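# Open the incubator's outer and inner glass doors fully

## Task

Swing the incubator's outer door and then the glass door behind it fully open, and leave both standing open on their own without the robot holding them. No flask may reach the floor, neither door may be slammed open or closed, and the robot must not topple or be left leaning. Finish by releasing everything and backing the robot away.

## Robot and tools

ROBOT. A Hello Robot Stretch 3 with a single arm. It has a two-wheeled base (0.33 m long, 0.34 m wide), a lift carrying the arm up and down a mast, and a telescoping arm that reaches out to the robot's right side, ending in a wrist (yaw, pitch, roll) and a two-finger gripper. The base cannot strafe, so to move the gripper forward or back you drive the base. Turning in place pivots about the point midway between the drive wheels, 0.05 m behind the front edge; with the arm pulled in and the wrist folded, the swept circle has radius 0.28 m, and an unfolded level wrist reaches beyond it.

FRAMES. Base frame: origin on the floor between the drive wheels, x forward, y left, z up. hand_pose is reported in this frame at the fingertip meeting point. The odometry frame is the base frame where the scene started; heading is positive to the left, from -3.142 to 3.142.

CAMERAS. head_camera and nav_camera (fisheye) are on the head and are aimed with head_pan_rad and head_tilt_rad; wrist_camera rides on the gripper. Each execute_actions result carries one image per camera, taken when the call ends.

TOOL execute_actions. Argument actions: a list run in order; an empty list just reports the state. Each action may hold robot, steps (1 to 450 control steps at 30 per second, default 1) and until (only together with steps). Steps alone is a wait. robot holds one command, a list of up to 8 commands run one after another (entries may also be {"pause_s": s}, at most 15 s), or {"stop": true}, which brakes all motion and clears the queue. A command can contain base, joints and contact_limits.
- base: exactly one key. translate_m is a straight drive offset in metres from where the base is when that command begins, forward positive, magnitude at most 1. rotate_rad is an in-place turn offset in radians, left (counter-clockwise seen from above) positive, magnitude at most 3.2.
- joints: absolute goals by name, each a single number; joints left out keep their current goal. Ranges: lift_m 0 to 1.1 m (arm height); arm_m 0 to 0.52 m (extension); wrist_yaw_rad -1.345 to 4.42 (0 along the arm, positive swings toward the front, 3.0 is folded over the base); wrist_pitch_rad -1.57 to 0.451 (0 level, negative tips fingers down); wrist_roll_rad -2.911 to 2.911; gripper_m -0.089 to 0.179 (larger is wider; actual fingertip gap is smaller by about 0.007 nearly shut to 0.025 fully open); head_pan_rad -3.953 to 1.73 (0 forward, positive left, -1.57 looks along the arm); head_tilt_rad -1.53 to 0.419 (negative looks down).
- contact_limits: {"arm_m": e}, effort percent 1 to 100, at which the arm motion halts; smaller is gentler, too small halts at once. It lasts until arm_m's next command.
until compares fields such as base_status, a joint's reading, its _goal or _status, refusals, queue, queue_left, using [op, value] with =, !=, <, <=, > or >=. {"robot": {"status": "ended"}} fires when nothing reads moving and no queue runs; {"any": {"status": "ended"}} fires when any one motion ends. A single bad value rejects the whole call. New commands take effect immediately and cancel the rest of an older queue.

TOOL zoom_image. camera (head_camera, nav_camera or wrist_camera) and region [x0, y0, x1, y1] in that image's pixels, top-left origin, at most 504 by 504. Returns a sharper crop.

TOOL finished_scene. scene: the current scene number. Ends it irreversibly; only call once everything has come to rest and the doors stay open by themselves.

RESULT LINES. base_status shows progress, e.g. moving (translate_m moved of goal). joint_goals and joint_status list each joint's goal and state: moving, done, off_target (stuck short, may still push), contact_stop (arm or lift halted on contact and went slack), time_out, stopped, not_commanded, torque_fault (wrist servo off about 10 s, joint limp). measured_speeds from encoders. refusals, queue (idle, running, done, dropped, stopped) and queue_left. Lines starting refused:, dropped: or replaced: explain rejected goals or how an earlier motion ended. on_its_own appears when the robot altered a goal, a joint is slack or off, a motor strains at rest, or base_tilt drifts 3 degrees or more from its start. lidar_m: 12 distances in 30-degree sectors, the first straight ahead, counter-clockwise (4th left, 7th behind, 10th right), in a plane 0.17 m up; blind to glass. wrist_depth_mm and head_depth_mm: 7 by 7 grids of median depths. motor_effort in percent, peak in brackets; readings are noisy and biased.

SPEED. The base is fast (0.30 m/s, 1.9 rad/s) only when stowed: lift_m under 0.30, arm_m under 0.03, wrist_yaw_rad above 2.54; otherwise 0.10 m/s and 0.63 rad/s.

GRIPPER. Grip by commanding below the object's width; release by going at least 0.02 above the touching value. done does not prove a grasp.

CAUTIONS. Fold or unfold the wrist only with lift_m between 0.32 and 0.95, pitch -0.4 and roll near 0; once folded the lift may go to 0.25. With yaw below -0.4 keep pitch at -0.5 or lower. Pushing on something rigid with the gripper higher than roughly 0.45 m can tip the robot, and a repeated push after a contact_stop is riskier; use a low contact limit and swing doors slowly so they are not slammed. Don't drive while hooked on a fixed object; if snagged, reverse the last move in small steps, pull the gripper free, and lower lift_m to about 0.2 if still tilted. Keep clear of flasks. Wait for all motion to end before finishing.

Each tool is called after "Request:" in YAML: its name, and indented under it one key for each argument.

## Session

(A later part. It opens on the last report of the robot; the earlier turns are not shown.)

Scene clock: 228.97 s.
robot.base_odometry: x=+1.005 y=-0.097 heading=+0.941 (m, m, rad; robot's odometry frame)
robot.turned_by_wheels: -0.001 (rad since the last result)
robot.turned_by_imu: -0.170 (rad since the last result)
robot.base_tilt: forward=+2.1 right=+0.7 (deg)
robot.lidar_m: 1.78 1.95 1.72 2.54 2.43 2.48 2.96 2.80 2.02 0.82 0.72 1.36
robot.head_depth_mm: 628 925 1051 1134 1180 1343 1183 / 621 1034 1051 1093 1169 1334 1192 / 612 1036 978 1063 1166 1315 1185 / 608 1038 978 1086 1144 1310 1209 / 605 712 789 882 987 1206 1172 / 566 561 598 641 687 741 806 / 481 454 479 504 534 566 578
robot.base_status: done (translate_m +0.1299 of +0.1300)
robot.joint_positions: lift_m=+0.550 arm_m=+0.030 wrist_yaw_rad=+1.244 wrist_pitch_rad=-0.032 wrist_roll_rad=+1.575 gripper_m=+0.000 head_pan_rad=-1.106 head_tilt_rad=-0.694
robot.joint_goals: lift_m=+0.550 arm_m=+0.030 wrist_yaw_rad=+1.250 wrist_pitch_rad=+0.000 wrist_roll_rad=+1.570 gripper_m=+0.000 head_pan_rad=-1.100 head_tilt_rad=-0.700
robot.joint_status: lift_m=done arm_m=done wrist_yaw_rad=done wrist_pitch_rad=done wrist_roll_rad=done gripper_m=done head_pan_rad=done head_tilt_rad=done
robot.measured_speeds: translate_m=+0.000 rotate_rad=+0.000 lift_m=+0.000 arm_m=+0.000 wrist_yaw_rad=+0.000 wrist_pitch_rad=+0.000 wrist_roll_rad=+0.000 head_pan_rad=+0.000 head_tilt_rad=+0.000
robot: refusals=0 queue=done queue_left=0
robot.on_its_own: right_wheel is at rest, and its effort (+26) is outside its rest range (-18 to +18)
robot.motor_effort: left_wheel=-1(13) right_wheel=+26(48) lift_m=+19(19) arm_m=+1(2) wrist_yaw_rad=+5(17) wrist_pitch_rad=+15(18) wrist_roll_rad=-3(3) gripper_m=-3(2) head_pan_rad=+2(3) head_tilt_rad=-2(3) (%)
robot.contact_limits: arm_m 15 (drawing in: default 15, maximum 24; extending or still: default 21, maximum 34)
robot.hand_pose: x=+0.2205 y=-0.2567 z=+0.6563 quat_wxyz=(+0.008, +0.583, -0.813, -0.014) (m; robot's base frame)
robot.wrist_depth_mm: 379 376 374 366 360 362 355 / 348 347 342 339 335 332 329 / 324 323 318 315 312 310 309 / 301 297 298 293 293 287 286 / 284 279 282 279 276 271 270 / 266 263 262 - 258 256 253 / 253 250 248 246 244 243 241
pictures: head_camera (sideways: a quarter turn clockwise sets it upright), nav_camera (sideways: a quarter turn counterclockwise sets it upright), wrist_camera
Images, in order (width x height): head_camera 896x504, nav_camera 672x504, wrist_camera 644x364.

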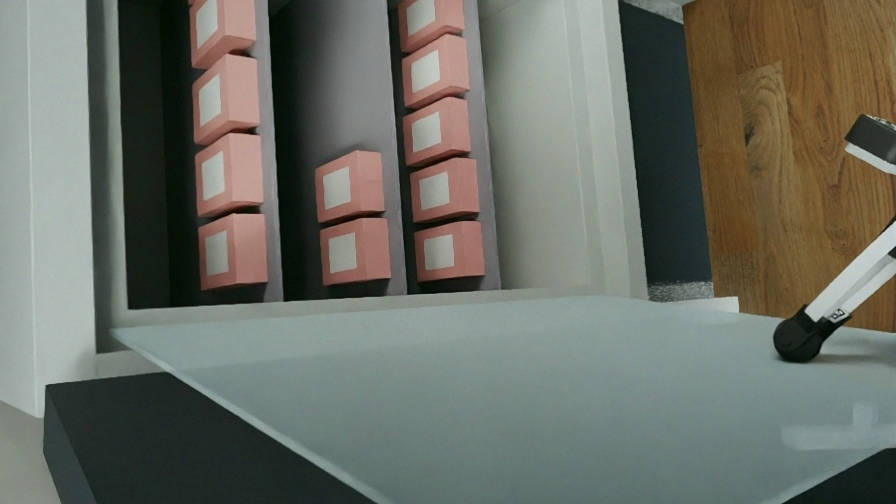

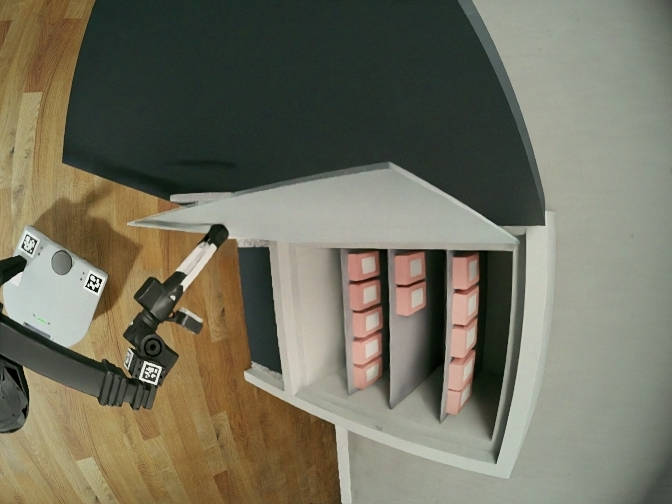

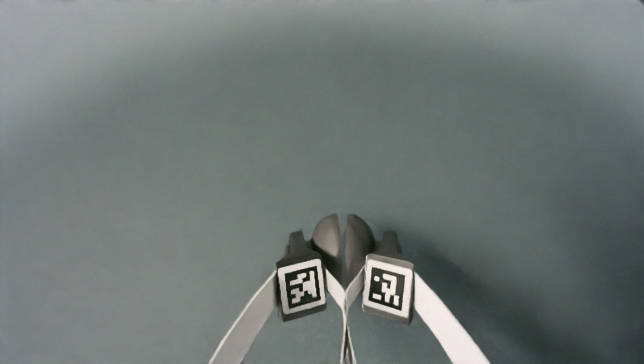

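At its stop. Back away and finish.

Request:
execute_actions:
  actions:
    - {"robot":{"base":{"translate_m":-0.3}},"steps":200,"until":{"robot":{"status":"ended"}}}

Request:
finished_scene:
  scene: 1

Scene clock: 234.07 s.
robot.base_odometry: x=+0.828 y=-0.339 heading=+0.941 (m, m, rad; robot's odometry frame)
robot.turned_by_wheels: +0.001 (rad since the last result)
robot.turned_by_imu: +0.000 (rad since the last result)
robot.base_tilt: forward=+2.1 right=+0.7 (deg)
robot.lidar_m: 2.00 2.20 1.87 2.37 2.26 2.31 2.70 2.55 2.27 0.97 0.94 0.93
robot.head_depth_mm: 781 880 1627 1873 1637 1371 1188 / 806 958 1050 1178 1410 1376 1182 / 795 1185 1213 1310 1381 1366 1184 / 784 1181 1202 1276 1360 1370 1211 / 778 986 1193 1272 1339 1374 1168 / 770 979 1112 1276 1247 1375 1187 / 720 965 1024 1083 1168 1365 1188
robot.base_status: done (translate_m -0.3000 of -0.3000)
robot.joint_positions: lift_m=+0.550 arm_m=+0.030 wrist_yaw_rad=+1.248 wrist_pitch_rad=-0.028 wrist_roll_rad=+1.575 gripper_m=+0.000 head_pan_rad=-1.106 head_tilt_rad=-0.694
robot.joint_goals: lift_m=+0.550 arm_m=+0.030 wrist_yaw_rad=+1.250 wrist_pitch_rad=+0.000 wrist_roll_rad=+1.570 gripper_m=+0.000 head_pan_rad=-1.100 head_tilt_rad=-0.700
robot.joint_status: lift_m=done arm_m=done wrist_yaw_rad=done wrist_pitch_rad=done wrist_roll_rad=done gripper_m=done head_pan_rad=done head_tilt_rad=done
robot.measured_speeds: translate_m=+0.000 rotate_rad=+0.000 lift_m=+0.000 arm_m=+0.000 wrist_yaw_rad=+0.000 wrist_pitch_rad=+0.000 wrist_roll_rad=+0.000 head_pan_rad=+0.000 head_tilt_rad=+0.000
robot: refusals=0 queue=done queue_left=0
robot.motor_effort: left_wheel=+1(4) right_wheel=-3(26) lift_m=+19(20) arm_m=+1(1) wrist_yaw_rad=+2(5) wrist_pitch_rad=+14(16) wrist_roll_rad=-2(2) gripper_m=-2(4) head_pan_rad=+3(2) head_tilt_rad=-2(3) (%)
robot.contact_limits: arm_m 15 (drawing in: default 15, maximum 24; extending or still: default 21, maximum 34)
robot.hand_pose: x=+0.2209 y=-0.2559 z=+0.6574 quat_wxyz=(+0.007, +0.584, -0.811, -0.013) (m; robot's base frame)
robot.wrist_depth_mm: 674 752 740 728 737 674 694 / - 722 722 712 706 725 732 / - 668 659 656 646 659 815 / - 626 631 605 602 604 818 / 595 578 581 593 568 560 814 / 556 549 551 - 544 528 785 / 526 518 517 506 507 509 762
pictures: head_camera (sideways: a quarter turn clockwise sets it upright), nav_camera (sideways: a quarter turn counterclockwise sets it upright), wrist_camera
Images, in order (width x height): head_camera 896x504, nav_camera 672x504, wrist_camera 644x364.

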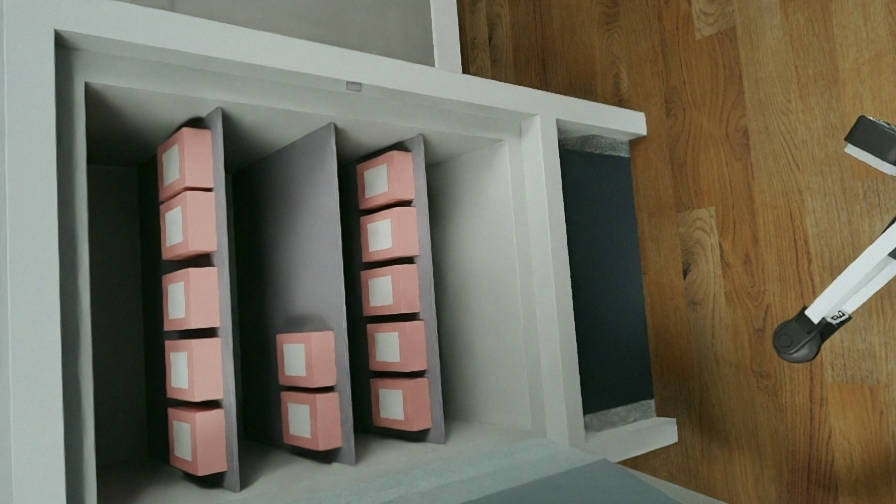

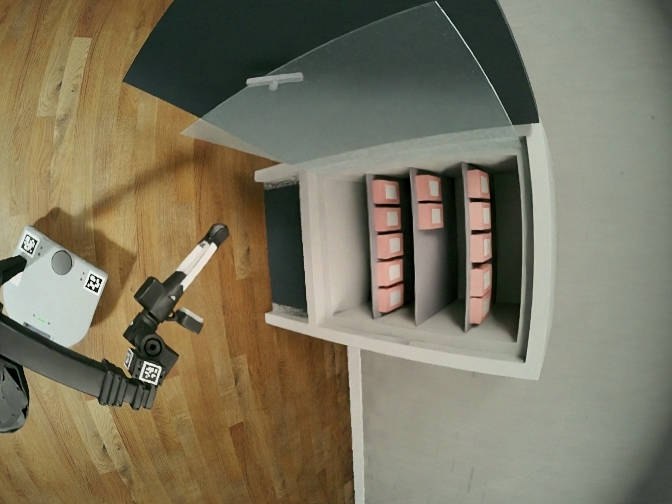

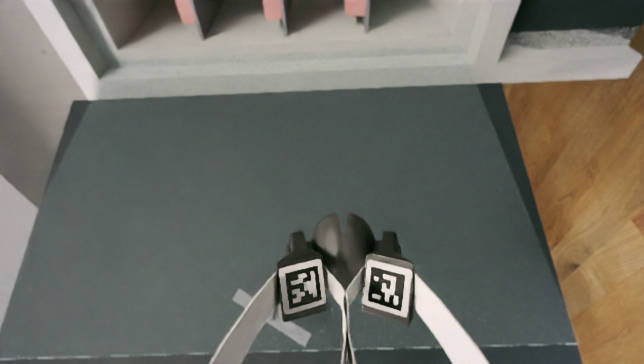

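The scene is finished: the task was done.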